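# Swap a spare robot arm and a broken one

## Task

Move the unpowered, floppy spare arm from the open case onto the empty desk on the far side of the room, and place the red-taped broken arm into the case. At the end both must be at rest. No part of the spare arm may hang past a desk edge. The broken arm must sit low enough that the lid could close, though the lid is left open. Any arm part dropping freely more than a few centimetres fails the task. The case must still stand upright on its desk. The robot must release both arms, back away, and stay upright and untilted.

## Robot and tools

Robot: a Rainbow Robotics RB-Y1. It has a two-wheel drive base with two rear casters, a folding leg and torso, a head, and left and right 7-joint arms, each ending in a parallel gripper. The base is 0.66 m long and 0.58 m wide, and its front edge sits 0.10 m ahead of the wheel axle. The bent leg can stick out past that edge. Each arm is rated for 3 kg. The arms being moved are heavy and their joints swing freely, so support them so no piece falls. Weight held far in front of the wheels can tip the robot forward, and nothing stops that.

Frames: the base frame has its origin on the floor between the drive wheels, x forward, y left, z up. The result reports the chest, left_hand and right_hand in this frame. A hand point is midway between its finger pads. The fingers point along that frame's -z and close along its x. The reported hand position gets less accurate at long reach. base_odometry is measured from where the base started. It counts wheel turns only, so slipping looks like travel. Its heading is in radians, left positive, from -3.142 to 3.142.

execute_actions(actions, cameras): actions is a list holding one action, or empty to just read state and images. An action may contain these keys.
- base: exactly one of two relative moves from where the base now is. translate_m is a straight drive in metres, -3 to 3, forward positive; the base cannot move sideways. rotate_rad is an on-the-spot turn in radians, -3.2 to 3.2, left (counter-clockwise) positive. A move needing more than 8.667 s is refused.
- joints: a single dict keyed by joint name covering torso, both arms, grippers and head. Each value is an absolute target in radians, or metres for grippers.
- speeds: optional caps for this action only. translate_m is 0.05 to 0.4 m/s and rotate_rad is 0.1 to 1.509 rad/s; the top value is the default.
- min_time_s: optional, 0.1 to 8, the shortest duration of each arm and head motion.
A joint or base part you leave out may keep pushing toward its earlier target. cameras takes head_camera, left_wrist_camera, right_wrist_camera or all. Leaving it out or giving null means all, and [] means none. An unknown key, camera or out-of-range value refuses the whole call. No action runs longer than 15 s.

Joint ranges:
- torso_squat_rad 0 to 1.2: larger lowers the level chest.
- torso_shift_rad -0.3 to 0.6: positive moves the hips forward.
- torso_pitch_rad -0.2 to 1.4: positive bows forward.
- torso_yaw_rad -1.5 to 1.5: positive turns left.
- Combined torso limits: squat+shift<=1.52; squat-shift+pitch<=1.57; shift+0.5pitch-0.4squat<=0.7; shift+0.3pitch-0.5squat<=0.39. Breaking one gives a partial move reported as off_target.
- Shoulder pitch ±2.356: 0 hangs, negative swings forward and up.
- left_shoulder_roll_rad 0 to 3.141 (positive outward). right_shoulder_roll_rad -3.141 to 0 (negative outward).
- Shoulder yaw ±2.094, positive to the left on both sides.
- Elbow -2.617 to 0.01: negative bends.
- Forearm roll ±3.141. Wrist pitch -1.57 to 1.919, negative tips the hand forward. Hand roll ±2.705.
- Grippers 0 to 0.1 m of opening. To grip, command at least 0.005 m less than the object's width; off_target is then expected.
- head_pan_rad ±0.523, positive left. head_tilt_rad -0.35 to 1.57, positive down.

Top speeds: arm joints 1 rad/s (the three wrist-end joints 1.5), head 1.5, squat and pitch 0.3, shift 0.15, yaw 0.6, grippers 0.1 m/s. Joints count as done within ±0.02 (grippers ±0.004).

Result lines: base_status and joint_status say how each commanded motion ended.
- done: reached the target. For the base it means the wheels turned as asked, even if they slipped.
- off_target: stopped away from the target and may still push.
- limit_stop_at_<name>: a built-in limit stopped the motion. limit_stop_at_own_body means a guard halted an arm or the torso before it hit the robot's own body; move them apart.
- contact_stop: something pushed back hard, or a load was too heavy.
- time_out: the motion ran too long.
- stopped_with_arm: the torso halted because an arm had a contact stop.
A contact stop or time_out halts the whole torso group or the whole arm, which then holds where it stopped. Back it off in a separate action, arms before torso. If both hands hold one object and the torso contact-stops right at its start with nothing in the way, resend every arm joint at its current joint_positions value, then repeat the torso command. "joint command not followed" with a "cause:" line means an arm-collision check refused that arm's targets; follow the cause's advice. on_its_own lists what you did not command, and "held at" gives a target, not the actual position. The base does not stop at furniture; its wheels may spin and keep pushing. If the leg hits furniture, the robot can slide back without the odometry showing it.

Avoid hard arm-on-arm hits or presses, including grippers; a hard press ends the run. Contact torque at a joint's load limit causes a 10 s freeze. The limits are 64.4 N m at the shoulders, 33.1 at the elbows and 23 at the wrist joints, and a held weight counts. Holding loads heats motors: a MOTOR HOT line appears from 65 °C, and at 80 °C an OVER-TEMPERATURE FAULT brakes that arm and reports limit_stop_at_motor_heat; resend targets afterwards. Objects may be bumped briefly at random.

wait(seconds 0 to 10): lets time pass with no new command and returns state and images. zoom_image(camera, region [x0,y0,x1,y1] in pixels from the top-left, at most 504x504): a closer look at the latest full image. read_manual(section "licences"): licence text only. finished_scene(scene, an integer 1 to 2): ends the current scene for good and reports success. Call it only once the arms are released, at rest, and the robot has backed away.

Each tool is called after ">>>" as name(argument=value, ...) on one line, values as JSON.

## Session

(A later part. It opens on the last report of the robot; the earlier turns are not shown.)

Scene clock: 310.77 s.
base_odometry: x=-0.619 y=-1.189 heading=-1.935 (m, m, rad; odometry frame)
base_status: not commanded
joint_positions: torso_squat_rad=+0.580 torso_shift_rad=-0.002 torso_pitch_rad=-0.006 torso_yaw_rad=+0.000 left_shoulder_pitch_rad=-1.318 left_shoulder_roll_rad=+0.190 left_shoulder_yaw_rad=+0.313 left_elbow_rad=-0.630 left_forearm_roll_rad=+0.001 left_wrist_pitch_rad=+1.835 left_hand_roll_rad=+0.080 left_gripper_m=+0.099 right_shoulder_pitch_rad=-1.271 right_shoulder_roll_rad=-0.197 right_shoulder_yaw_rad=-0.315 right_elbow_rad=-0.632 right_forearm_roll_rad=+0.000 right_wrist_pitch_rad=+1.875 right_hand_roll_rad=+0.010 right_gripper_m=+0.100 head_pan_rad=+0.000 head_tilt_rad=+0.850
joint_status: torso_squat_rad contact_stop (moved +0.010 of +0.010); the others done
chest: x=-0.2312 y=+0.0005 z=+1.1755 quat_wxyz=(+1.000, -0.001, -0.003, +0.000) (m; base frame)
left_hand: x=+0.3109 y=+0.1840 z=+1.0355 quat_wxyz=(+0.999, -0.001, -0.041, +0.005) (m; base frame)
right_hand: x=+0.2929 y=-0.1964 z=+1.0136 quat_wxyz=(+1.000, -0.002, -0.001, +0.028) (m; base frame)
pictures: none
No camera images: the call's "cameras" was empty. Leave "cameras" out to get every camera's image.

>>> execute_actions(actions=[{"joints":{"right_shoulder_pitch_rad":-1.282,"right_shoulder_roll_rad":-0.199}}], cameras=[])

>>> execute_actions(actions=[{"joints":{"left_gripper_m":0.02,"right_gripper_m":0.02}}], cameras=[])

>>> execute_actions(actions=[{"joints":{"torso_squat_rad":0.35,"torso_pitch_rad":0,"torso_shift_rad":0}}], cameras=["head_camera"])

Scene clock: 318.97 s.
base_odometry: x=-0.619 y=-1.189 heading=-1.935 (m, m, rad; odometry frame)
base_status: not commanded
joint_positions: torso_squat_rad=+0.580 torso_shift_rad=-0.002 torso_pitch_rad=-0.005 torso_yaw_rad=+0.000 left_shoulder_pitch_rad=-1.318 left_shoulder_roll_rad=+0.190 left_shoulder_yaw_rad=+0.313 left_elbow_rad=-0.630 left_forearm_roll_rad=+0.001 left_wrist_pitch_rad=+1.835 left_hand_roll_rad=+0.080 left_gripper_m=+0.099 right_shoulder_pitch_rad=-1.283 right_shoulder_roll_rad=-0.199 right_shoulder_yaw_rad=-0.315 right_elbow_rad=-0.630 right_forearm_roll_rad=+0.000 right_wrist_pitch_rad=+1.875 right_hand_roll_rad=+0.010 right_gripper_m=+0.100 head_pan_rad=+0.000 head_tilt_rad=+0.850
joint_status: all done
chest: x=-0.2305 y=+0.0003 z=+1.1755 quat_wxyz=(+1.000, +0.000, -0.003, +0.000) (m; base frame)
left_hand: x=+0.3114 y=+0.1838 z=+1.0349 quat_wxyz=(+0.999, -0.001, -0.040, +0.005) (m; base frame)
right_hand: x=+0.2959 y=-0.1958 z=+1.0187 quat_wxyz=(+1.000, -0.003, -0.005, +0.029) (m; base frame)
pictures: none
No camera images: the call's "cameras" was empty. Leave "cameras" out to get every camera's image.

Scene clock: 320.23 s.
base_odometry: x=-0.619 y=-1.189 heading=-1.935 (m, m, rad; odometry frame)
base_status: not commanded
joint_positions: torso_squat_rad=+0.580 torso_shift_rad=-0.002 torso_pitch_rad=-0.005 torso_yaw_rad=+0.000 left_shoulder_pitch_rad=-1.318 left_shoulder_roll_rad=+0.191 left_shoulder_yaw_rad=+0.313 left_elbow_rad=-0.630 left_forearm_roll_rad=+0.000 left_wrist_pitch_rad=+1.835 left_hand_roll_rad=+0.080 left_gripper_m=+0.056 right_shoulder_pitch_rad=-1.282 right_shoulder_roll_rad=-0.199 right_shoulder_yaw_rad=-0.315 right_elbow_rad=-0.630 right_forearm_roll_rad=+0.000 right_wrist_pitch_rad=+1.875 right_hand_roll_rad=+0.010 right_gripper_m=+0.059 head_pan_rad=+0.000 head_tilt_rad=+0.850
joint_status: left_gripper_m off_target (ended at +0.056, target +0.020); right_gripper_m off_target (ended at +0.059, target +0.020)
chest: x=-0.2305 y=+0.0003 z=+1.1755 quat_wxyz=(+1.000, +0.000, -0.003, +0.000) (m; base frame)
left_hand: x=+0.3117 y=+0.1843 z=+1.0353 quat_wxyz=(+0.999, -0.001, -0.041, +0.006) (m; base frame)
right_hand: x=+0.2956 y=-0.1959 z=+1.0183 quat_wxyz=(+1.000, -0.003, -0.004, +0.029) (m; base frame)
pictures: none
No camera images: the call's "cameras" was empty. Leave "cameras" out to get every camera's image.

Scene clock: 321.77 s.
base_odometry: x=-0.619 y=-1.189 heading=-1.935 (m, m, rad; odometry frame)
base_status: not commanded
joint_positions: torso_squat_rad=+0.350 torso_shift_rad=+0.001 torso_pitch_rad=+0.002 torso_yaw_rad=+0.000 left_shoulder_pitch_rad=-1.315 left_shoulder_roll_rad=+0.190 left_shoulder_yaw_rad=+0.313 left_elbow_rad=-0.628 left_forearm_roll_rad=+0.000 left_wrist_pitch_rad=+1.835 left_hand_roll_rad=+0.080 left_gripper_m=+0.055 right_shoulder_pitch_rad=-1.279 right_shoulder_roll_rad=-0.198 right_shoulder_yaw_rad=-0.315 right_elbow_rad=-0.629 right_forearm_roll_rad=+0.000 right_wrist_pitch_rad=+1.875 right_hand_roll_rad=+0.010 right_gripper_m=+0.058 head_pan_rad=+0.000 head_tilt_rad=+0.850
joint_status: all done
chest: x=-0.2270 y=+0.0003 z=+1.2475 quat_wxyz=(+1.000, +0.000, +0.001, +0.000) (m; base frame)
left_hand: x=+0.3131 y=+0.1843 z=+1.1011 quat_wxyz=(+0.999, -0.001, -0.035, +0.006) (m; base frame)
right_hand: x=+0.2972 y=-0.1959 z=+1.0851 quat_wxyz=(+1.000, -0.002, +0.001, +0.029) (m; base frame)
pictures: head_camera
Images, in order (width x height): head_camera 896x504.

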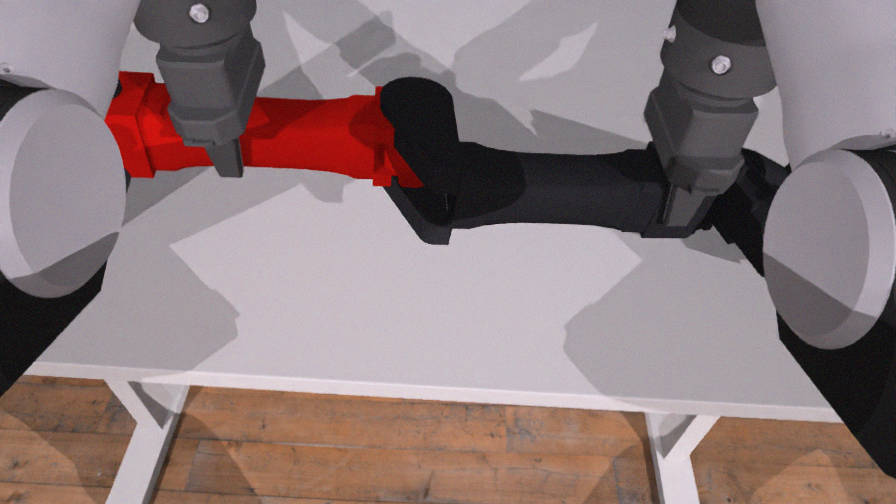

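>>> execute_actions(actions=[{"joints":{"torso_squat_rad":0.0}}], cameras=[])

>>> execute_actions(actions=[{"joints":{"torso_pitch_rad":-0.1,"head_tilt_rad":1.0,"head_pan_rad":-0.2}}], cameras=["head_camera"])

>>> execute_actions(actions=[{"joints":{"torso_pitch_rad":-0.2,"left_shoulder_pitch_rad":-1.356,"left_shoulder_roll_rad":0.203,"left_shoulder_yaw_rad":0.318,"left_wrist_pitch_rad":1.875,"right_shoulder_pitch_rad":-1.32,"right_shoulder_roll_rad":-0.212,"right_shoulder_yaw_rad":-0.32,"right_wrist_pitch_rad":1.915},"min_time_s":1.2}], cameras=["head_camera"])

Scene clock: 334.50 s.
base_odometry: x=-0.619 y=-1.189 heading=-1.935 (m, m, rad; odometry frame)
base_status: not commanded
joint_positions: torso_squat_rad=+0.000 torso_shift_rad=+0.001 torso_pitch_rad=+0.002 torso_yaw_rad=+0.000 left_shoulder_pitch_rad=-1.315 left_shoulder_roll_rad=+0.190 left_shoulder_yaw_rad=+0.313 left_elbow_rad=-0.628 left_forearm_roll_rad=+0.000 left_wrist_pitch_rad=+1.835 left_hand_roll_rad=+0.080 left_gripper_m=+0.055 right_shoulder_pitch_rad=-1.279 right_shoulder_roll_rad=-0.198 right_shoulder_yaw_rad=-0.315 right_elbow_rad=-0.629 right_forearm_roll_rad=+0.000 right_wrist_pitch_rad=+1.875 right_hand_roll_rad=+0.010 right_gripper_m=+0.058 head_pan_rad=+0.000 head_tilt_rad=+0.850
joint_status: all done
chest: x=-0.2269 y=+0.0003 z=+1.2899 quat_wxyz=(+1.000, +0.000, +0.001, +0.000) (m; base frame)
left_hand: x=+0.3131 y=+0.1843 z=+1.1434 quat_wxyz=(+0.999, -0.001, -0.035, +0.006) (m; base frame)
right_hand: x=+0.2973 y=-0.1959 z=+1.1273 quat_wxyz=(+1.000, -0.002, +0.001, +0.029) (m; base frame)
pictures: none
No camera images: the call's "cameras" was empty. Leave "cameras" out to get every camera's image.

Scene clock: 335.63 s.
base_odometry: x=-0.619 y=-1.189 heading=-1.935 (m, m, rad; odometry frame)
base_status: not commanded
joint_positions: torso_squat_rad=+0.000 torso_shift_rad=+0.001 torso_pitch_rad=-0.098 torso_yaw_rad=+0.000 left_shoulder_pitch_rad=-1.315 left_shoulder_roll_rad=+0.190 left_shoulder_yaw_rad=+0.313 left_elbow_rad=-0.628 left_forearm_roll_rad=+0.000 left_wrist_pitch_rad=+1.835 left_hand_roll_rad=+0.080 left_gripper_m=+0.055 right_shoulder_pitch_rad=-1.279 right_shoulder_roll_rad=-0.198 right_shoulder_yaw_rad=-0.315 right_elbow_rad=-0.628 right_forearm_roll_rad=+0.000 right_wrist_pitch_rad=+1.875 right_hand_roll_rad=+0.010 right_gripper_m=+0.058 head_pan_rad=-0.200 head_tilt_rad=+1.000
joint_status: all done
chest: x=-0.2579 y=+0.0003 z=+1.2884 quat_wxyz=(+0.999, +0.000, -0.049, +0.000) (m; base frame)
left_hand: x=+0.2940 y=+0.1843 z=+1.1966 quat_wxyz=(+0.996, -0.001, -0.084, +0.006) (m; base frame)
right_hand: x=+0.2798 y=-0.1958 z=+1.1787 quat_wxyz=(+0.998, -0.004, -0.049, +0.029) (m; base frame)
pictures: head_camera
Images, in order (width x height): head_camera 896x504.

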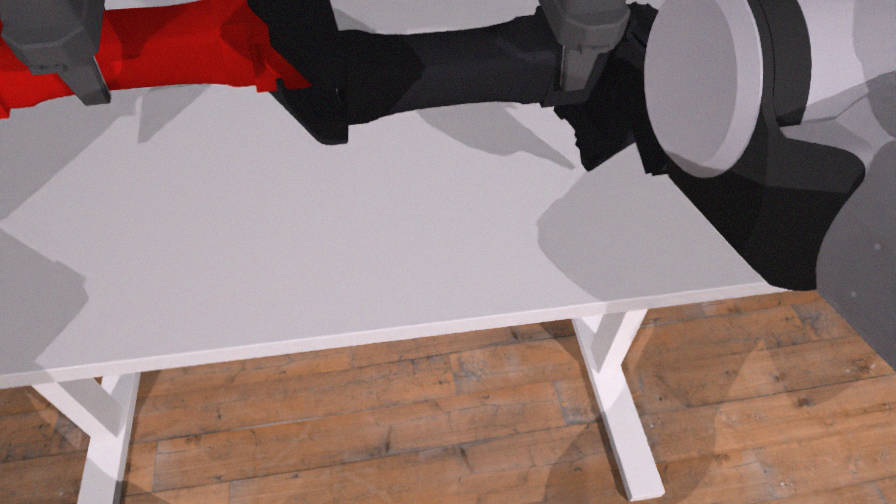

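Scene clock: 337.13 s.
base_odometry: x=-0.619 y=-1.189 heading=-1.935 (m, m, rad; odometry frame)
base_status: not commanded
joint_positions: torso_squat_rad=+0.000 torso_shift_rad=+0.001 torso_pitch_rad=-0.198 torso_yaw_rad=+0.000 left_shoulder_pitch_rad=-1.352 left_shoulder_roll_rad=+0.202 left_shoulder_yaw_rad=+0.318 left_elbow_rad=-0.628 left_forearm_roll_rad=+0.000 left_wrist_pitch_rad=+1.875 left_hand_roll_rad=+0.080 left_gripper_m=+0.055 right_shoulder_pitch_rad=-1.317 right_shoulder_roll_rad=-0.211 right_shoulder_yaw_rad=-0.319 right_elbow_rad=-0.628 right_forearm_roll_rad=+0.000 right_wrist_pitch_rad=+1.915 right_hand_roll_rad=+0.010 right_gripper_m=+0.058 head_pan_rad=-0.200 head_tilt_rad=+1.000
joint_status: all done
chest: x=-0.2886 y=+0.0003 z=+1.2839 quat_wxyz=(+0.995, +0.000, -0.099, +0.000) (m; base frame)
left_hand: x=+0.2649 y=+0.1847 z=+1.2676 quat_wxyz=(+0.991, -0.001, -0.134, +0.006) (m; base frame)
right_hand: x=+0.2532 y=-0.1960 z=+1.2488 quat_wxyz=(+0.995, -0.006, -0.099, +0.029) (m; base frame)
pictures: head_camera
Images, in order (width x height): head_camera 896x504.

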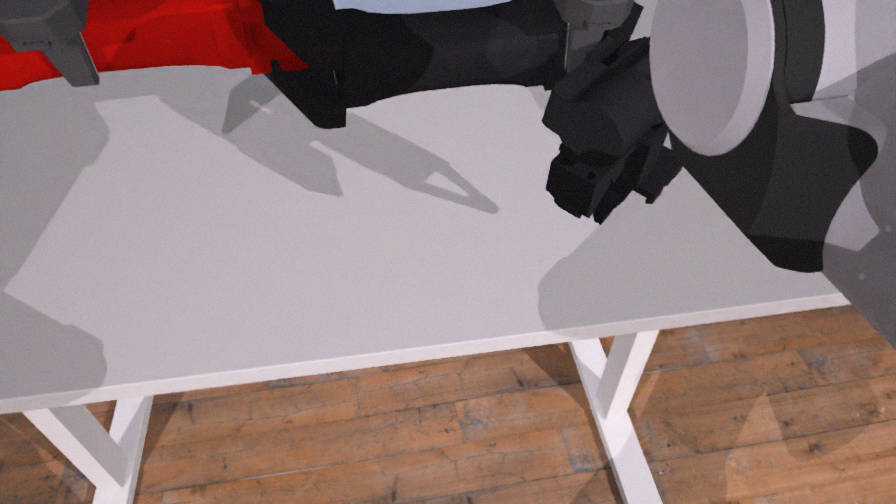

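>>> execute_actions(actions=[{"base":{"translate_m":-1.51},"joints":{"head_pan_rad":0,"head_tilt_rad":0.5}}], cameras=[])

>>> execute_actions(actions=[{"base":{"rotate_rad":1.605},"speeds":{"rotate_rad":0.8},"joints":{"torso_pitch_rad":0,"head_tilt_rad":0.4}}], cameras=["head_camera"])

Scene clock: 352.93 s.
base_odometry: x=-0.083 y=+0.222 heading=-1.933 (m, m, rad; odometry frame)
base_status: done
joint_positions: torso_squat_rad=+0.000 torso_shift_rad=+0.001 torso_pitch_rad=-0.198 torso_yaw_rad=+0.000 left_shoulder_pitch_rad=-1.352 left_shoulder_roll_rad=+0.202 left_shoulder_yaw_rad=+0.318 left_elbow_rad=-0.628 left_forearm_roll_rad=+0.000 left_wrist_pitch_rad=+1.875 left_hand_roll_rad=+0.080 left_gripper_m=+0.055 right_shoulder_pitch_rad=-1.317 right_shoulder_roll_rad=-0.211 right_shoulder_yaw_rad=-0.319 right_elbow_rad=-0.628 right_forearm_roll_rad=+0.000 right_wrist_pitch_rad=+1.915 right_hand_roll_rad=+0.010 right_gripper_m=+0.058 head_pan_rad=+0.000 head_tilt_rad=+0.500
joint_status: all done
chest: x=-0.2886 y=+0.0003 z=+1.2839 quat_wxyz=(+0.995, +0.000, -0.099, +0.000) (m; base frame)
left_hand: x=+0.2649 y=+0.1846 z=+1.2676 quat_wxyz=(+0.991, -0.001, -0.134, +0.006) (m; base frame)
right_hand: x=+0.2533 y=-0.1960 z=+1.2490 quat_wxyz=(+0.995, -0.006, -0.099, +0.028) (m; base frame)
pictures: none
No camera images: the call's "cameras" was empty. Leave "cameras" out to get every camera's image.

Scene clock: 356.87 s.
base_odometry: x=-0.083 y=+0.222 heading=-0.329 (m, m, rad; odometry frame)
base_status: done
joint_positions: torso_squat_rad=+0.000 torso_shift_rad=+0.001 torso_pitch_rad=+0.002 torso_yaw_rad=+0.000 left_shoulder_pitch_rad=-1.352 left_shoulder_roll_rad=+0.202 left_shoulder_yaw_rad=+0.318 left_elbow_rad=-0.628 left_forearm_roll_rad=+0.000 left_wrist_pitch_rad=+1.875 left_hand_roll_rad=+0.080 left_gripper_m=+0.055 right_shoulder_pitch_rad=-1.317 right_shoulder_roll_rad=-0.211 right_shoulder_yaw_rad=-0.319 right_elbow_rad=-0.629 right_forearm_roll_rad=+0.000 right_wrist_pitch_rad=+1.915 right_hand_roll_rad=+0.010 right_gripper_m=+0.059 head_pan_rad=+0.000 head_tilt_rad=+0.400
joint_status: all done
chest: x=-0.2269 y=+0.0003 z=+1.2899 quat_wxyz=(+1.000, +0.000, +0.001, +0.000) (m; base frame)
left_hand: x=+0.3123 y=+0.1846 z=+1.1640 quat_wxyz=(+0.999, +0.000, -0.034, +0.006) (m; base frame)
right_hand: x=+0.2974 y=-0.1961 z=+1.1482 quat_wxyz=(+1.000, -0.003, +0.001, +0.029) (m; base frame)
pictures: head_camera
Images, in order (width x height): head_camera 896x504.

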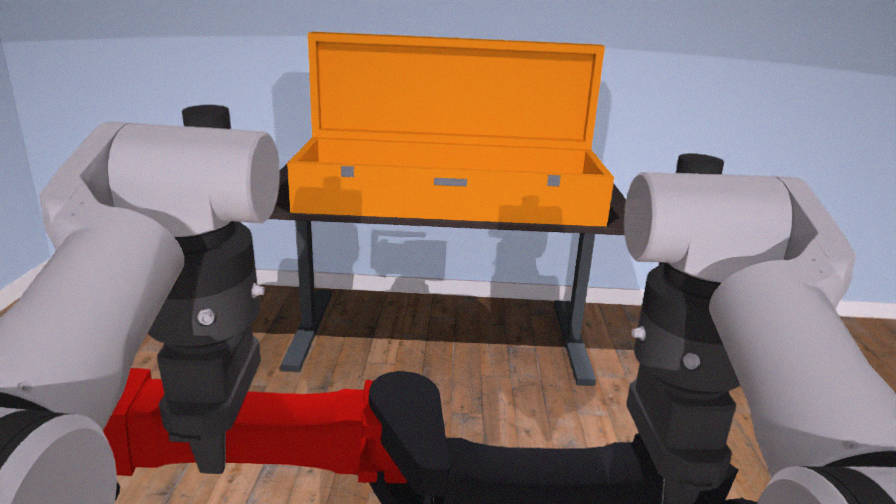

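>>> execute_actions(actions=[{"base":{"translate_m":1.9},"joints":{"torso_pitch_rad":-0.2,"head_tilt_rad":1.2}}], cameras=["head_camera"])

>>> execute_actions(actions=[{"joints":{"torso_pitch_rad":0,"head_tilt_rad":1.0}}], cameras=["head_camera"])

Scene clock: 375.40 s.
base_odometry: x=+1.716 y=-0.390 heading=-0.328 (m, m, rad; odometry frame)
base_status: done
joint_positions: torso_squat_rad=+0.000 torso_shift_rad=+0.001 torso_pitch_rad=-0.198 torso_yaw_rad=+0.000 left_shoulder_pitch_rad=-1.352 left_shoulder_roll_rad=+0.202 left_shoulder_yaw_rad=+0.318 left_elbow_rad=-0.628 left_forearm_roll_rad=+0.000 left_wrist_pitch_rad=+1.875 left_hand_roll_rad=+0.080 left_gripper_m=+0.055 right_shoulder_pitch_rad=-1.317 right_shoulder_roll_rad=-0.211 right_shoulder_yaw_rad=-0.319 right_elbow_rad=-0.629 right_forearm_roll_rad=+0.000 right_wrist_pitch_rad=+1.915 right_hand_roll_rad=+0.010 right_gripper_m=+0.059 head_pan_rad=+0.000 head_tilt_rad=+1.200
joint_status: all done
chest: x=-0.2884 y=+0.0003 z=+1.2839 quat_wxyz=(+0.995, +0.000, -0.099, +0.000) (m; base frame)
left_hand: x=+0.2650 y=+0.1846 z=+1.2675 quat_wxyz=(+0.991, -0.001, -0.133, +0.006) (m; base frame)
right_hand: x=+0.2535 y=-0.1961 z=+1.2491 quat_wxyz=(+0.995, -0.006, -0.099, +0.028) (m; base frame)
pictures: head_camera
Images, in order (width x height): head_camera 896x504.

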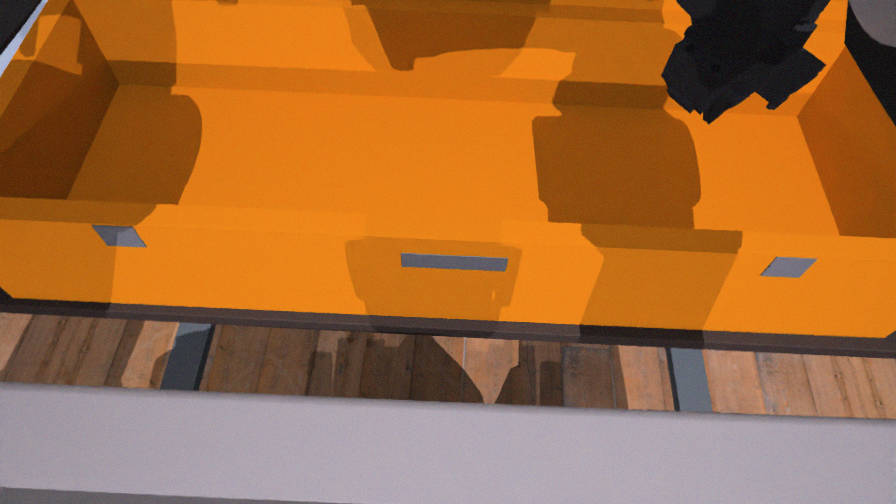

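Scene clock: 376.87 s.
base_odometry: x=+1.716 y=-0.390 heading=-0.328 (m, m, rad; odometry frame)
base_status: not commanded
joint_positions: torso_squat_rad=+0.000 torso_shift_rad=+0.001 torso_pitch_rad=+0.002 torso_yaw_rad=+0.000 left_shoulder_pitch_rad=-1.352 left_shoulder_roll_rad=+0.202 left_shoulder_yaw_rad=+0.318 left_elbow_rad=-0.628 left_forearm_roll_rad=+0.000 left_wrist_pitch_rad=+1.875 left_hand_roll_rad=+0.080 left_gripper_m=+0.055 right_shoulder_pitch_rad=-1.317 right_shoulder_roll_rad=-0.211 right_shoulder_yaw_rad=-0.319 right_elbow_rad=-0.629 right_forearm_roll_rad=+0.000 right_wrist_pitch_rad=+1.915 right_hand_roll_rad=+0.010 right_gripper_m=+0.059 head_pan_rad=+0.000 head_tilt_rad=+1.000
joint_status: all done
chest: x=-0.2269 y=+0.0003 z=+1.2899 quat_wxyz=(+1.000, +0.000, +0.001, +0.000) (m; base frame)
left_hand: x=+0.3123 y=+0.1846 z=+1.1639 quat_wxyz=(+0.999, +0.000, -0.034, +0.006) (m; base frame)
right_hand: x=+0.2974 y=-0.1961 z=+1.1482 quat_wxyz=(+1.000, -0.003, +0.001, +0.029) (m; base frame)
pictures: head_camera
Images, in order (width x height): head_camera 896x504.

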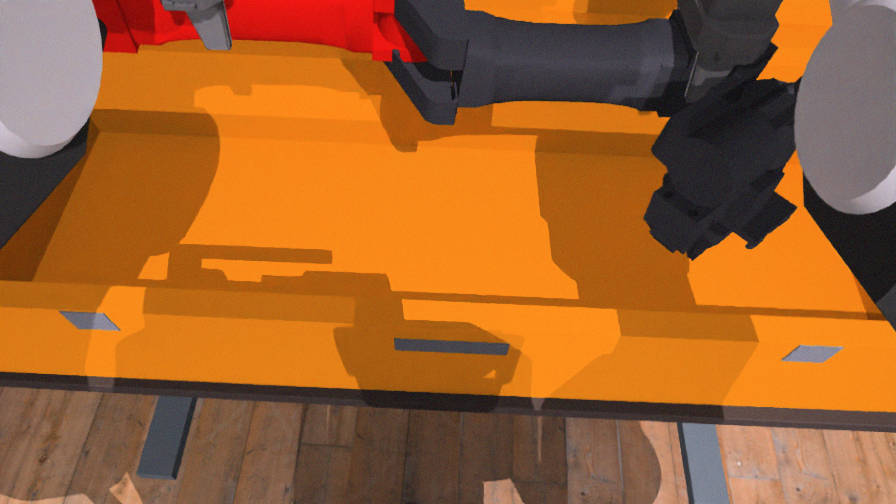

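>>> execute_actions(actions=[{"base":{"translate_m":0.05},"joints":{"torso_yaw_rad":-0.12,"torso_squat_rad":0.62,"head_tilt_rad":0.9}}], cameras=["head_camera"])

>>> execute_actions(actions=[{"joints":{"torso_squat_rad":0.66}}], cameras=["head_camera"])

Scene clock: 388.20 s.
base_odometry: x=+1.763 y=-0.406 heading=-0.327 (m, m, rad; odometry frame)
base_status: done
joint_positions: torso_squat_rad=+0.620 torso_shift_rad=+0.001 torso_pitch_rad=+0.002 torso_yaw_rad=-0.120 left_shoulder_pitch_rad=-1.352 left_shoulder_roll_rad=+0.202 left_shoulder_yaw_rad=+0.318 left_elbow_rad=-0.628 left_forearm_roll_rad=+0.000 left_wrist_pitch_rad=+1.875 left_hand_roll_rad=+0.080 left_gripper_m=+0.055 right_shoulder_pitch_rad=-1.317 right_shoulder_roll_rad=-0.211 right_shoulder_yaw_rad=-0.319 right_elbow_rad=-0.629 right_forearm_roll_rad=+0.000 right_wrist_pitch_rad=+1.915 right_hand_roll_rad=+0.010 right_gripper_m=+0.059 head_pan_rad=+0.000 head_tilt_rad=+0.900
joint_status: all done
chest: x=-0.2272 y=+0.0003 z=+1.1597 quat_wxyz=(+0.998, +0.000, +0.001, -0.060) (m; base frame)
left_hand: x=+0.3303 y=+0.1188 z=+1.0340 quat_wxyz=(+0.998, -0.002, -0.034, -0.054) (m; base frame)
right_hand: x=+0.2700 y=-0.2574 z=+1.0183 quat_wxyz=(+1.000, -0.003, +0.001, -0.031) (m; base frame)
pictures: head_camera
Images, in order (width x height): head_camera 896x504.

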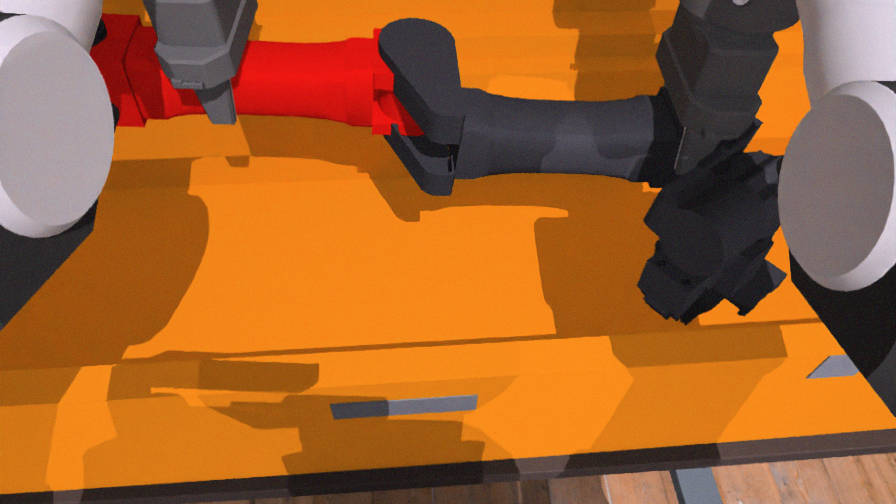

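Scene clock: 389.03 s.
base_odometry: x=+1.763 y=-0.406 heading=-0.327 (m, m, rad; odometry frame)
base_status: not commanded
joint_positions: torso_squat_rad=+0.660 torso_shift_rad=+0.001 torso_pitch_rad=+0.002 torso_yaw_rad=-0.120 left_shoulder_pitch_rad=-1.352 left_shoulder_roll_rad=+0.202 left_shoulder_yaw_rad=+0.318 left_elbow_rad=-0.628 left_forearm_roll_rad=+0.000 left_wrist_pitch_rad=+1.875 left_hand_roll_rad=+0.080 left_gripper_m=+0.055 right_shoulder_pitch_rad=-1.317 right_shoulder_roll_rad=-0.211 right_shoulder_yaw_rad=-0.319 right_elbow_rad=-0.629 right_forearm_roll_rad=+0.000 right_wrist_pitch_rad=+1.915 right_hand_roll_rad=+0.010 right_gripper_m=+0.059 head_pan_rad=+0.000 head_tilt_rad=+0.900
joint_status: all done
chest: x=-0.2272 y=+0.0003 z=+1.1430 quat_wxyz=(+0.998, +0.000, +0.001, -0.060) (m; base frame)
left_hand: x=+0.3303 y=+0.1188 z=+1.0173 quat_wxyz=(+0.998, -0.002, -0.034, -0.054) (m; base frame)
right_hand: x=+0.2700 y=-0.2574 z=+1.0016 quat_wxyz=(+1.000, -0.003, +0.001, -0.031) (m; base frame)
pictures: head_camera
Images, in order (width x height): head_camera 896x504.

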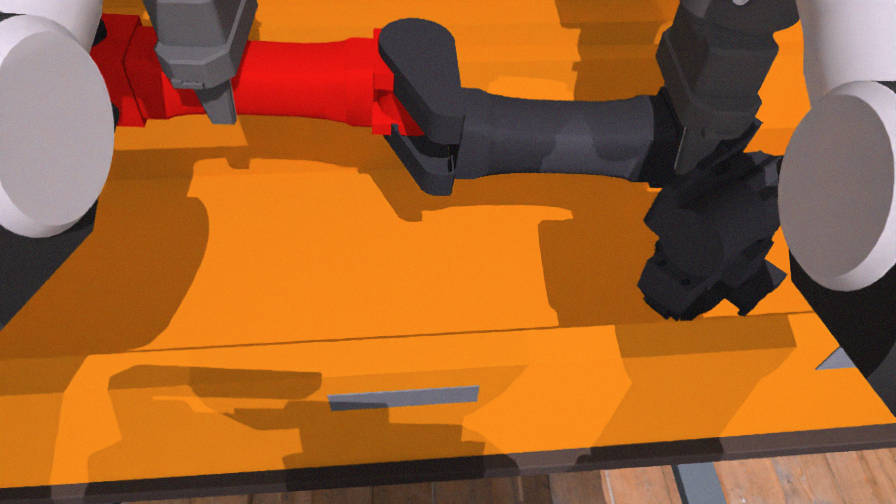

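>>> execute_actions(actions=[{"joints":{"torso_squat_rad":0.725}}], cameras=[])

>>> execute_actions(actions=[{"joints":{"torso_squat_rad":0.745,"torso_yaw_rad":-0.02}}], cameras=["head_camera"])

>>> execute_actions(actions=[{"joints":{"torso_squat_rad":0.78,"torso_yaw_rad":0.05}}], cameras=["head_camera"])

Scene clock: 398.33 s.
base_odometry: x=+1.763 y=-0.406 heading=-0.327 (m, m, rad; odometry frame)
base_status: not commanded
joint_positions: torso_squat_rad=+0.725 torso_shift_rad=+0.001 torso_pitch_rad=+0.002 torso_yaw_rad=-0.120 left_shoulder_pitch_rad=-1.352 left_shoulder_roll_rad=+0.202 left_shoulder_yaw_rad=+0.318 left_elbow_rad=-0.628 left_forearm_roll_rad=+0.000 left_wrist_pitch_rad=+1.875 left_hand_roll_rad=+0.080 left_gripper_m=+0.055 right_shoulder_pitch_rad=-1.317 right_shoulder_roll_rad=-0.211 right_shoulder_yaw_rad=-0.319 right_elbow_rad=-0.629 right_forearm_roll_rad=+0.000 right_wrist_pitch_rad=+1.915 right_hand_roll_rad=+0.010 right_gripper_m=+0.059 head_pan_rad=+0.000 head_tilt_rad=+0.900
joint_status: all done
chest: x=-0.2272 y=+0.0003 z=+1.1139 quat_wxyz=(+0.998, +0.000, +0.001, -0.060) (m; base frame)
left_hand: x=+0.3302 y=+0.1188 z=+0.9882 quat_wxyz=(+0.998, -0.002, -0.034, -0.054) (m; base frame)
right_hand: x=+0.2699 y=-0.2574 z=+0.9725 quat_wxyz=(+1.000, -0.003, +0.001, -0.031) (m; base frame)
pictures: none
No camera images: the call's "cameras" was empty. Leave "cameras" out to get every camera's image.

Scene clock: 399.30 s.
base_odometry: x=+1.763 y=-0.406 heading=-0.327 (m, m, rad; odometry frame)
base_status: not commanded
joint_positions: torso_squat_rad=+0.745 torso_shift_rad=+0.000 torso_pitch_rad=+0.001 torso_yaw_rad=-0.020 left_shoulder_pitch_rad=-1.352 left_shoulder_roll_rad=+0.202 left_shoulder_yaw_rad=+0.318 left_elbow_rad=-0.628 left_forearm_roll_rad=+0.000 left_wrist_pitch_rad=+1.875 left_hand_roll_rad=+0.080 left_gripper_m=+0.055 right_shoulder_pitch_rad=-1.319 right_shoulder_roll_rad=-0.212 right_shoulder_yaw_rad=-0.319 right_elbow_rad=-0.629 right_forearm_roll_rad=+0.000 right_wrist_pitch_rad=+1.915 right_hand_roll_rad=+0.010 right_gripper_m=+0.059 head_pan_rad=+0.000 head_tilt_rad=+0.900
joint_status: all done
chest: x=-0.2274 y=+0.0004 z=+1.1046 quat_wxyz=(+1.000, -0.001, +0.001, -0.010) (m; base frame)
left_hand: x=+0.3154 y=+0.1742 z=+0.9788 quat_wxyz=(+0.999, +0.000, -0.034, -0.004) (m; base frame)
right_hand: x=+0.2935 y=-0.2063 z=+0.9642 quat_wxyz=(+1.000, -0.003, -0.001, +0.019) (m; base frame)
pictures: head_camera
Images, in order (width x height): head_camera 896x504.

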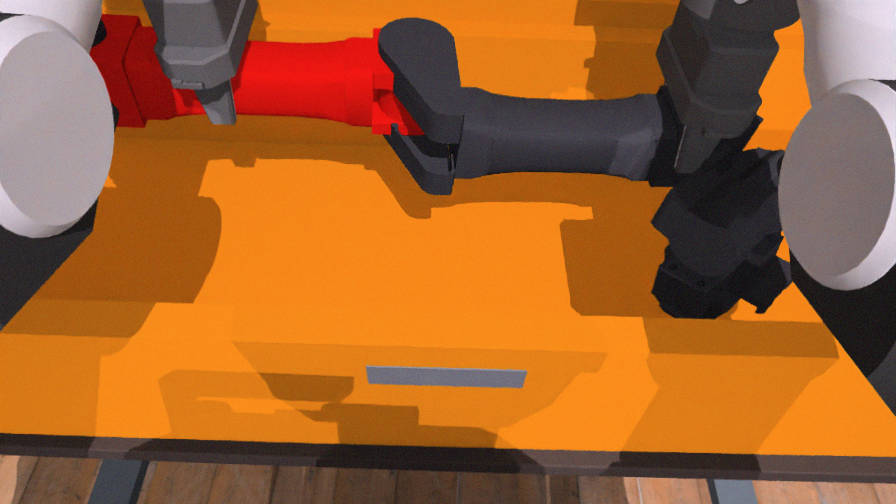

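Scene clock: 400.10 s.
base_odometry: x=+1.763 y=-0.406 heading=-0.327 (m, m, rad; odometry frame)
base_status: not commanded
joint_positions: torso_squat_rad=+0.780 torso_shift_rad=+0.000 torso_pitch_rad=+0.000 torso_yaw_rad=+0.050 left_shoulder_pitch_rad=-1.351 left_shoulder_roll_rad=+0.203 left_shoulder_yaw_rad=+0.318 left_elbow_rad=-0.628 left_forearm_roll_rad=+0.000 left_wrist_pitch_rad=+1.875 left_hand_roll_rad=+0.080 left_gripper_m=+0.055 right_shoulder_pitch_rad=-1.324 right_shoulder_roll_rad=-0.213 right_shoulder_yaw_rad=-0.319 right_elbow_rad=-0.632 right_forearm_roll_rad=+0.000 right_wrist_pitch_rad=+1.915 right_hand_roll_rad=+0.010 right_gripper_m=+0.058 head_pan_rad=+0.000 head_tilt_rad=+0.900
joint_status: all done
chest: x=-0.2278 y=+0.0007 z=+1.0876 quat_wxyz=(+1.000, -0.001, +0.000, +0.025) (m; base frame)
left_hand: x=+0.3013 y=+0.2125 z=+0.9616 quat_wxyz=(+0.999, +0.001, -0.034, +0.032) (m; base frame)
right_hand: x=+0.3080 y=-0.1684 z=+0.9513 quat_wxyz=(+0.998, -0.003, -0.005, +0.055) (m; base frame)
pictures: head_camera
Images, in order (width x height): head_camera 896x504.

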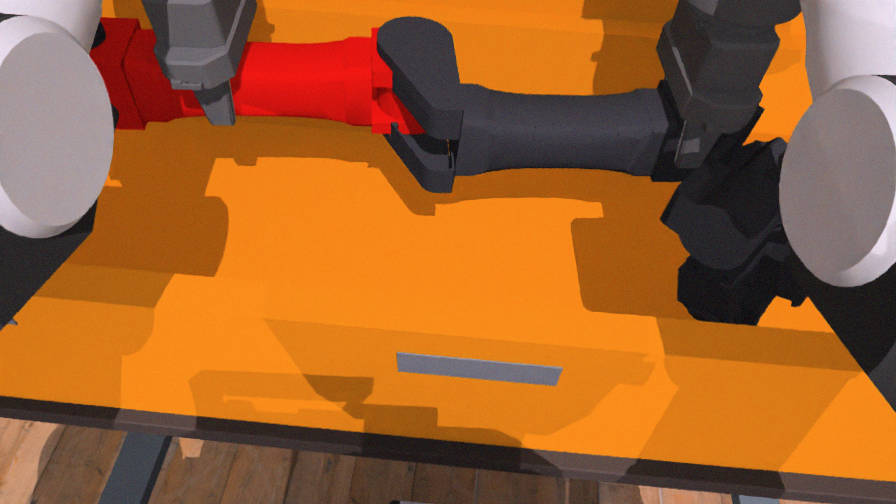

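>>> execute_actions(actions=[{"base":{"translate_m":0.025},"joints":{"torso_yaw_rad":0.10}}], cameras=[])

>>> execute_actions(actions=[{"joints":{"torso_squat_rad":0.82,"head_pan_rad":0.4,"head_tilt_rad":0.55}}], cameras=["head_camera"])

Scene clock: 411.90 s.
base_odometry: x=+1.787 y=-0.414 heading=-0.326 (m, m, rad; odometry frame)
base_status: done
joint_positions: torso_squat_rad=+0.780 torso_shift_rad=+0.001 torso_pitch_rad=+0.002 torso_yaw_rad=+0.100 left_shoulder_pitch_rad=-1.352 left_shoulder_roll_rad=+0.202 left_shoulder_yaw_rad=+0.318 left_elbow_rad=-0.628 left_forearm_roll_rad=+0.000 left_wrist_pitch_rad=+1.875 left_hand_roll_rad=+0.080 left_gripper_m=+0.055 right_shoulder_pitch_rad=-1.318 right_shoulder_roll_rad=-0.211 right_shoulder_yaw_rad=-0.319 right_elbow_rad=-0.629 right_forearm_roll_rad=+0.000 right_wrist_pitch_rad=+1.915 right_hand_roll_rad=+0.010 right_gripper_m=+0.058 head_pan_rad=+0.000 head_tilt_rad=+0.900
joint_status: all done
chest: x=-0.2272 y=+0.0004 z=+1.0876 quat_wxyz=(+0.999, -0.001, +0.001, +0.050) (m; base frame)
left_hand: x=+0.2908 y=+0.2378 z=+0.9615 quat_wxyz=(+0.998, +0.002, -0.034, +0.056) (m; base frame)
right_hand: x=+0.3144 y=-0.1424 z=+0.9466 quat_wxyz=(+0.997, -0.003, +0.000, +0.079) (m; base frame)
pictures: none
No camera images: the call's "cameras" was empty. Leave "cameras" out to get every camera's image.

Scene clock: 412.87 s.
base_odometry: x=+1.787 y=-0.414 heading=-0.326 (m, m, rad; odometry frame)
base_status: not commanded
joint_positions: torso_squat_rad=+0.820 torso_shift_rad=+0.000 torso_pitch_rad=+0.001 torso_yaw_rad=+0.100 left_shoulder_pitch_rad=-1.352 left_shoulder_roll_rad=+0.202 left_shoulder_yaw_rad=+0.318 left_elbow_rad=-0.628 left_forearm_roll_rad=+0.000 left_wrist_pitch_rad=+1.875 left_hand_roll_rad=+0.080 left_gripper_m=+0.055 right_shoulder_pitch_rad=-1.319 right_shoulder_roll_rad=-0.211 right_shoulder_yaw_rad=-0.319 right_elbow_rad=-0.630 right_forearm_roll_rad=+0.000 right_wrist_pitch_rad=+1.915 right_hand_roll_rad=+0.010 right_gripper_m=+0.058 head_pan_rad=+0.400 head_tilt_rad=+0.550
joint_status: all done
chest: x=-0.2274 y=+0.0004 z=+1.0675 quat_wxyz=(+0.999, -0.001, +0.001, +0.050) (m; base frame)
left_hand: x=+0.2906 y=+0.2377 z=+0.9415 quat_wxyz=(+0.998, +0.002, -0.034, +0.056) (m; base frame)
right_hand: x=+0.3145 y=-0.1423 z=+0.9272 quat_wxyz=(+0.997, -0.003, -0.001, +0.079) (m; base frame)
pictures: head_camera
Images, in order (width x height): head_camera 896x504.

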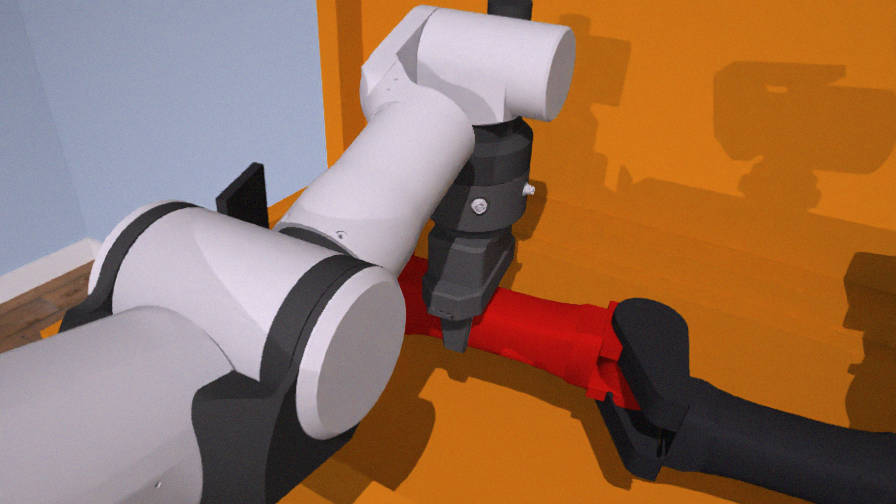

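>>> execute_actions(actions=[{"joints":{"torso_squat_rad":0.89}}])

>>> execute_actions(actions=[{"joints":{"torso_squat_rad":0.95}}])

Scene clock: 428.53 s.
base_odometry: x=+1.787 y=-0.414 heading=-0.326 (m, m, rad; odometry frame)
base_status: not commanded
joint_positions: torso_squat_rad=+0.890 torso_shift_rad=+0.000 torso_pitch_rad=+0.001 torso_yaw_rad=+0.100 left_shoulder_pitch_rad=-1.352 left_shoulder_roll_rad=+0.202 left_shoulder_yaw_rad=+0.318 left_elbow_rad=-0.628 left_forearm_roll_rad=+0.000 left_wrist_pitch_rad=+1.875 left_hand_roll_rad=+0.080 left_gripper_m=+0.055 right_shoulder_pitch_rad=-1.319 right_shoulder_roll_rad=-0.211 right_shoulder_yaw_rad=-0.319 right_elbow_rad=-0.629 right_forearm_roll_rad=+0.000 right_wrist_pitch_rad=+1.915 right_hand_roll_rad=+0.010 right_gripper_m=+0.058 head_pan_rad=+0.400 head_tilt_rad=+0.550
joint_status: all done
chest: x=-0.2274 y=+0.0004 z=+1.0306 quat_wxyz=(+0.999, -0.001, +0.001, +0.050) (m; base frame)
left_hand: x=+0.2906 y=+0.2377 z=+0.9045 quat_wxyz=(+0.998, +0.002, -0.034, +0.056) (m; base frame)
right_hand: x=+0.3144 y=-0.1423 z=+0.8899 quat_wxyz=(+0.997, -0.003, -0.001, +0.079) (m; base frame)
pictures: head_camera, left_wrist_camera, right_wrist_camera
Images, in order (width x height): head_camera 896x504, left_wrist_camera 644x364, right_wrist_camera 644x364.

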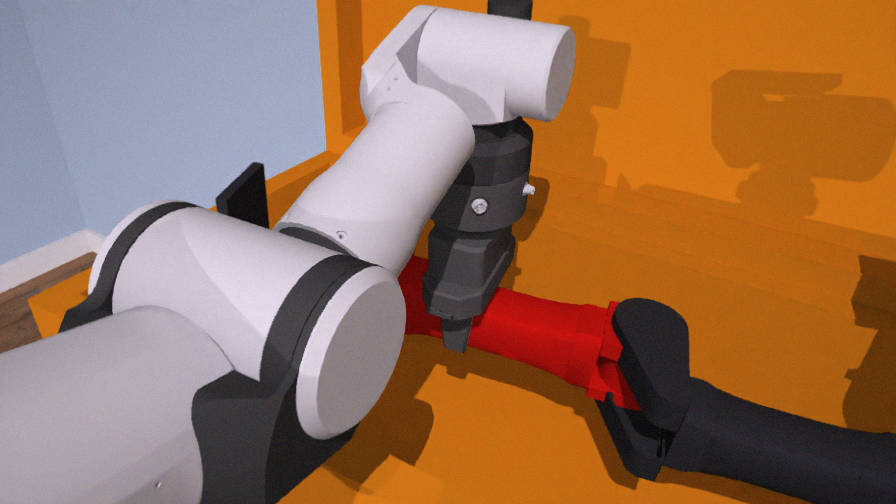

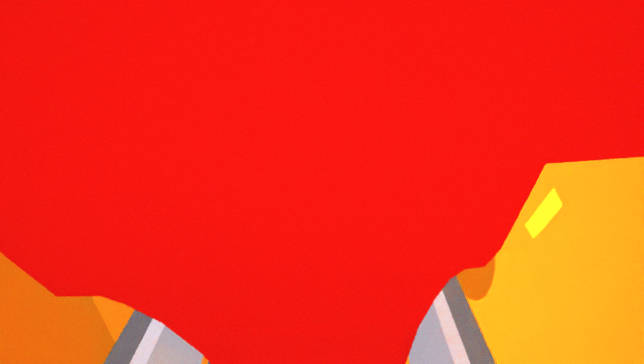

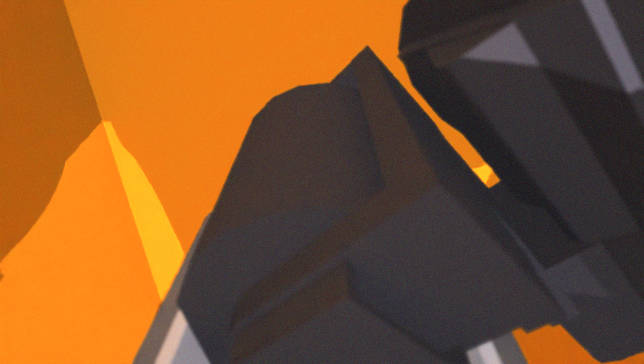

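Scene clock: 429.43 s.
base_odometry: x=+1.787 y=-0.414 heading=-0.326 (m, m, rad; odometry frame)
base_status: not commanded
joint_positions: torso_squat_rad=+0.950 torso_shift_rad=+0.000 torso_pitch_rad=+0.001 torso_yaw_rad=+0.100 left_shoulder_pitch_rad=-1.352 left_shoulder_roll_rad=+0.202 left_shoulder_yaw_rad=+0.318 left_elbow_rad=-0.628 left_forearm_roll_rad=+0.000 left_wrist_pitch_rad=+1.875 left_hand_roll_rad=+0.080 left_gripper_m=+0.055 right_shoulder_pitch_rad=-1.319 right_shoulder_roll_rad=-0.212 right_shoulder_yaw_rad=-0.319 right_elbow_rad=-0.630 right_forearm_roll_rad=+0.000 right_wrist_pitch_rad=+1.915 right_hand_roll_rad=+0.010 right_gripper_m=+0.058 head_pan_rad=+0.400 head_tilt_rad=+0.550
joint_status: all done
chest: x=-0.2275 y=+0.0004 z=+0.9972 quat_wxyz=(+0.999, -0.001, +0.001, +0.050) (m; base frame)
left_hand: x=+0.2905 y=+0.2378 z=+0.8712 quat_wxyz=(+0.998, +0.002, -0.034, +0.056) (m; base frame)
right_hand: x=+0.3146 y=-0.1422 z=+0.8572 quat_wxyz=(+0.997, -0.003, -0.001, +0.079) (m; base frame)
pictures: head_camera, left_wrist_camera, right_wrist_camera
Images, in order (width x height): head_camera 896x504, left_wrist_camera 644x364, right_wrist_camera 644x364.

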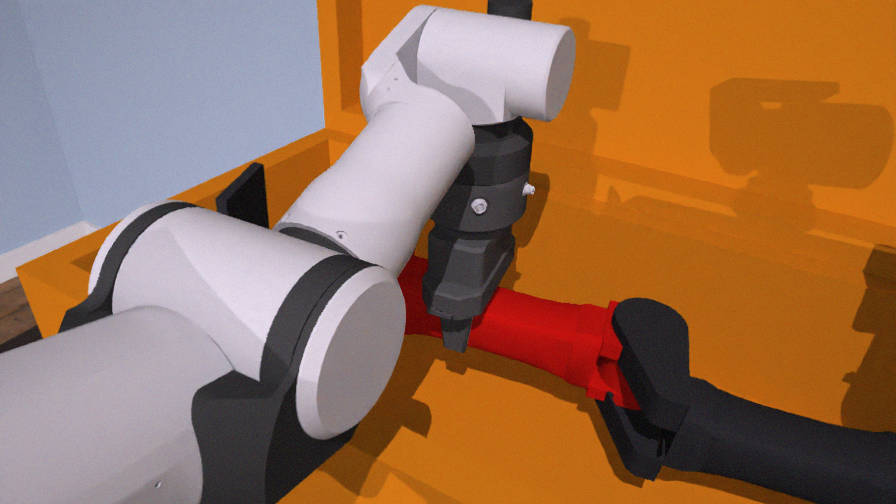

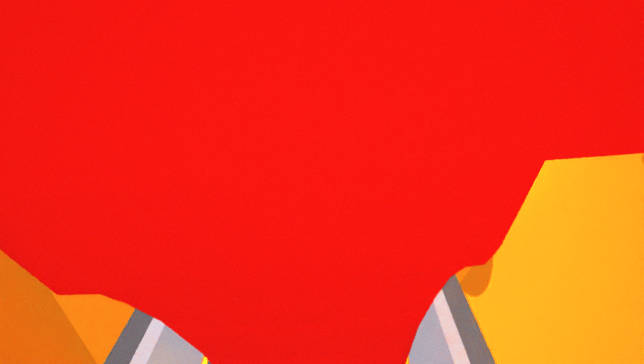

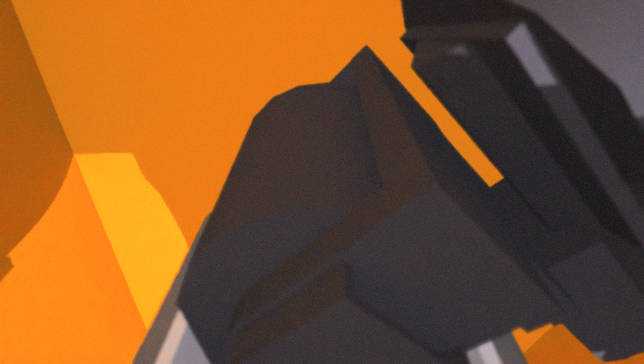

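>>> execute_actions(actions=[{"joints":{"torso_squat_rad":0.99,"head_pan_rad":-0.3}}])

Scene clock: 433.30 s.
base_odometry: x=+1.787 y=-0.414 heading=-0.326 (m, m, rad; odometry frame)
base_status: not commanded
joint_positions: torso_squat_rad=+0.990 torso_shift_rad=+0.000 torso_pitch_rad=+0.001 torso_yaw_rad=+0.100 left_shoulder_pitch_rad=-1.352 left_shoulder_roll_rad=+0.202 left_shoulder_yaw_rad=+0.318 left_elbow_rad=-0.628 left_forearm_roll_rad=+0.000 left_wrist_pitch_rad=+1.875 left_hand_roll_rad=+0.080 left_gripper_m=+0.055 right_shoulder_pitch_rad=-1.319 right_shoulder_roll_rad=-0.211 right_shoulder_yaw_rad=-0.319 right_elbow_rad=-0.630 right_forearm_roll_rad=+0.000 right_wrist_pitch_rad=+1.915 right_hand_roll_rad=+0.010 right_gripper_m=+0.058 head_pan_rad=-0.300 head_tilt_rad=+0.550
joint_status: all done
chest: x=-0.2275 y=+0.0004 z=+0.9741 quat_wxyz=(+0.999, -0.001, +0.001, +0.050) (m; base frame)
left_hand: x=+0.2906 y=+0.2378 z=+0.8481 quat_wxyz=(+0.998, +0.002, -0.034, +0.056) (m; base frame)
right_hand: x=+0.3145 y=-0.1423 z=+0.8339 quat_wxyz=(+0.997, -0.003, -0.001, +0.079) (m; base frame)
pictures: head_camera, left_wrist_camera, right_wrist_camera
Images, in order (width x height): head_camera 896x504, left_wrist_camera 644x364, right_wrist_camera 644x364.

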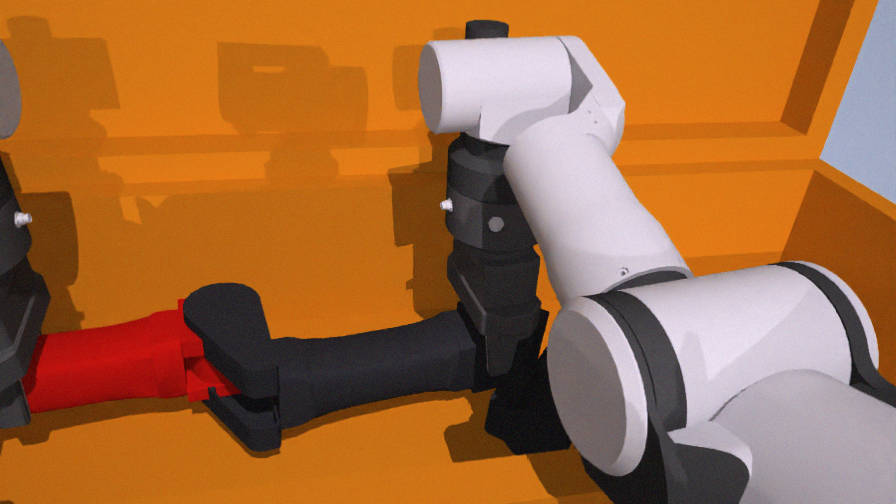

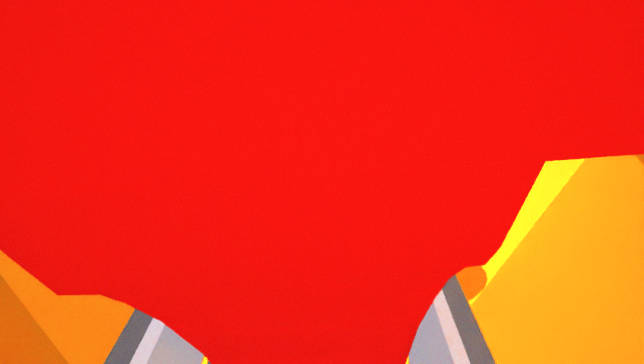

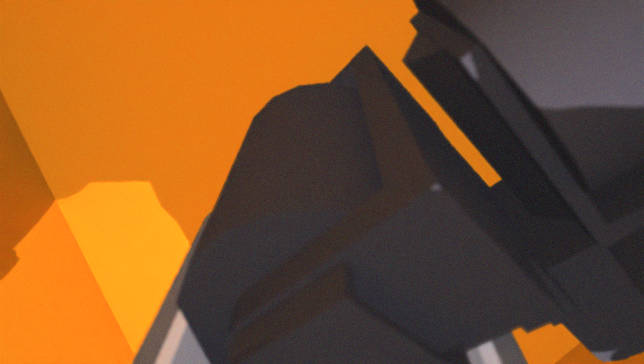

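>>> execute_actions(actions=[{"joints":{"torso_squat_rad":1.02,"head_pan_rad":0.1}}])

Scene clock: 438.83 s.
base_odometry: x=+1.787 y=-0.414 heading=-0.326 (m, m, rad; odometry frame)
base_status: not commanded
joint_positions: torso_squat_rad=+1.020 torso_shift_rad=+0.000 torso_pitch_rad=+0.000 torso_yaw_rad=+0.100 left_shoulder_pitch_rad=-1.358 left_shoulder_roll_rad=+0.203 left_shoulder_yaw_rad=+0.318 left_elbow_rad=-0.631 left_forearm_roll_rad=+0.001 left_wrist_pitch_rad=+1.875 left_hand_roll_rad=+0.080 left_gripper_m=+0.055 right_shoulder_pitch_rad=-1.318 right_shoulder_roll_rad=-0.212 right_shoulder_yaw_rad=-0.320 right_elbow_rad=-0.629 right_forearm_roll_rad=+0.000 right_wrist_pitch_rad=+1.915 right_hand_roll_rad=+0.010 right_gripper_m=+0.058 head_pan_rad=+0.100 head_tilt_rad=+0.550
joint_status: all done
chest: x=-0.2279 y=+0.0002 z=+0.9563 quat_wxyz=(+0.999, +0.000, +0.000, +0.050) (m; base frame)
left_hand: x=+0.2920 y=+0.2370 z=+0.8349 quat_wxyz=(+0.998, +0.002, -0.039, +0.055) (m; base frame)
right_hand: x=+0.3138 y=-0.1428 z=+0.8160 quat_wxyz=(+0.997, -0.003, -0.001, +0.079) (m; base frame)
pictures: head_camera, left_wrist_camera, right_wrist_camera
Images, in order (width x height): head_camera 896x504, left_wrist_camera 644x364, right_wrist_camera 644x364.

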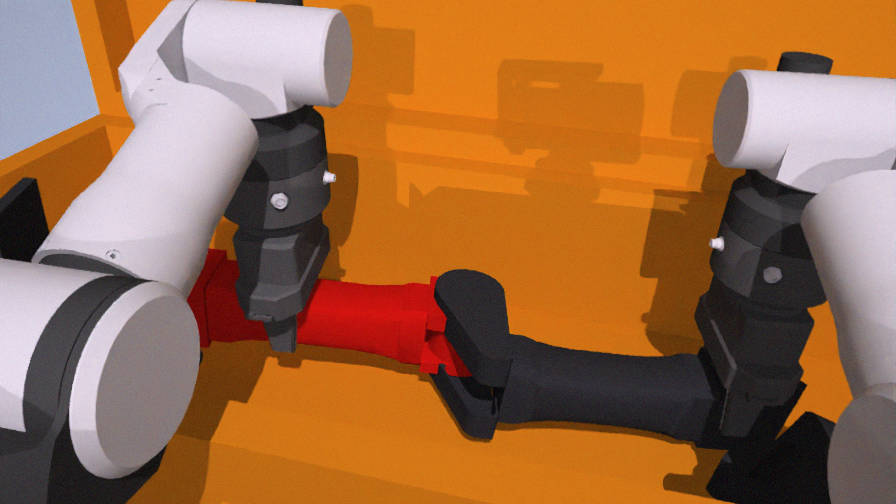

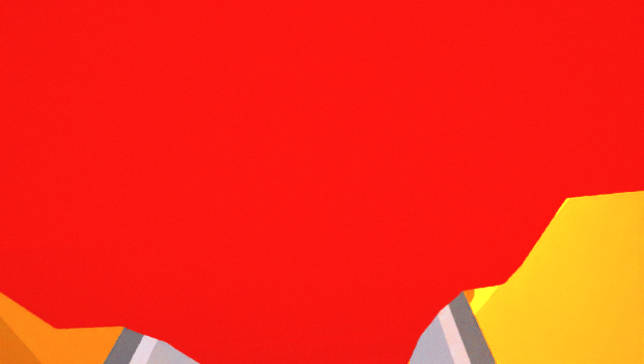

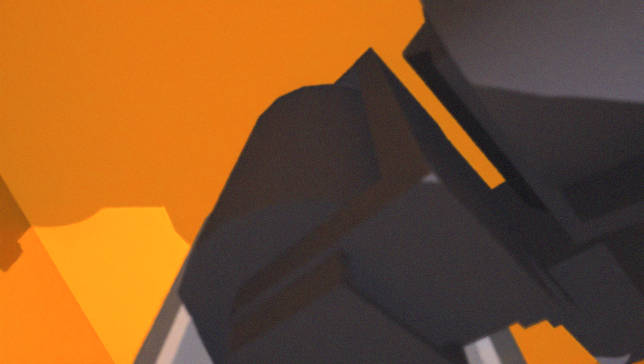

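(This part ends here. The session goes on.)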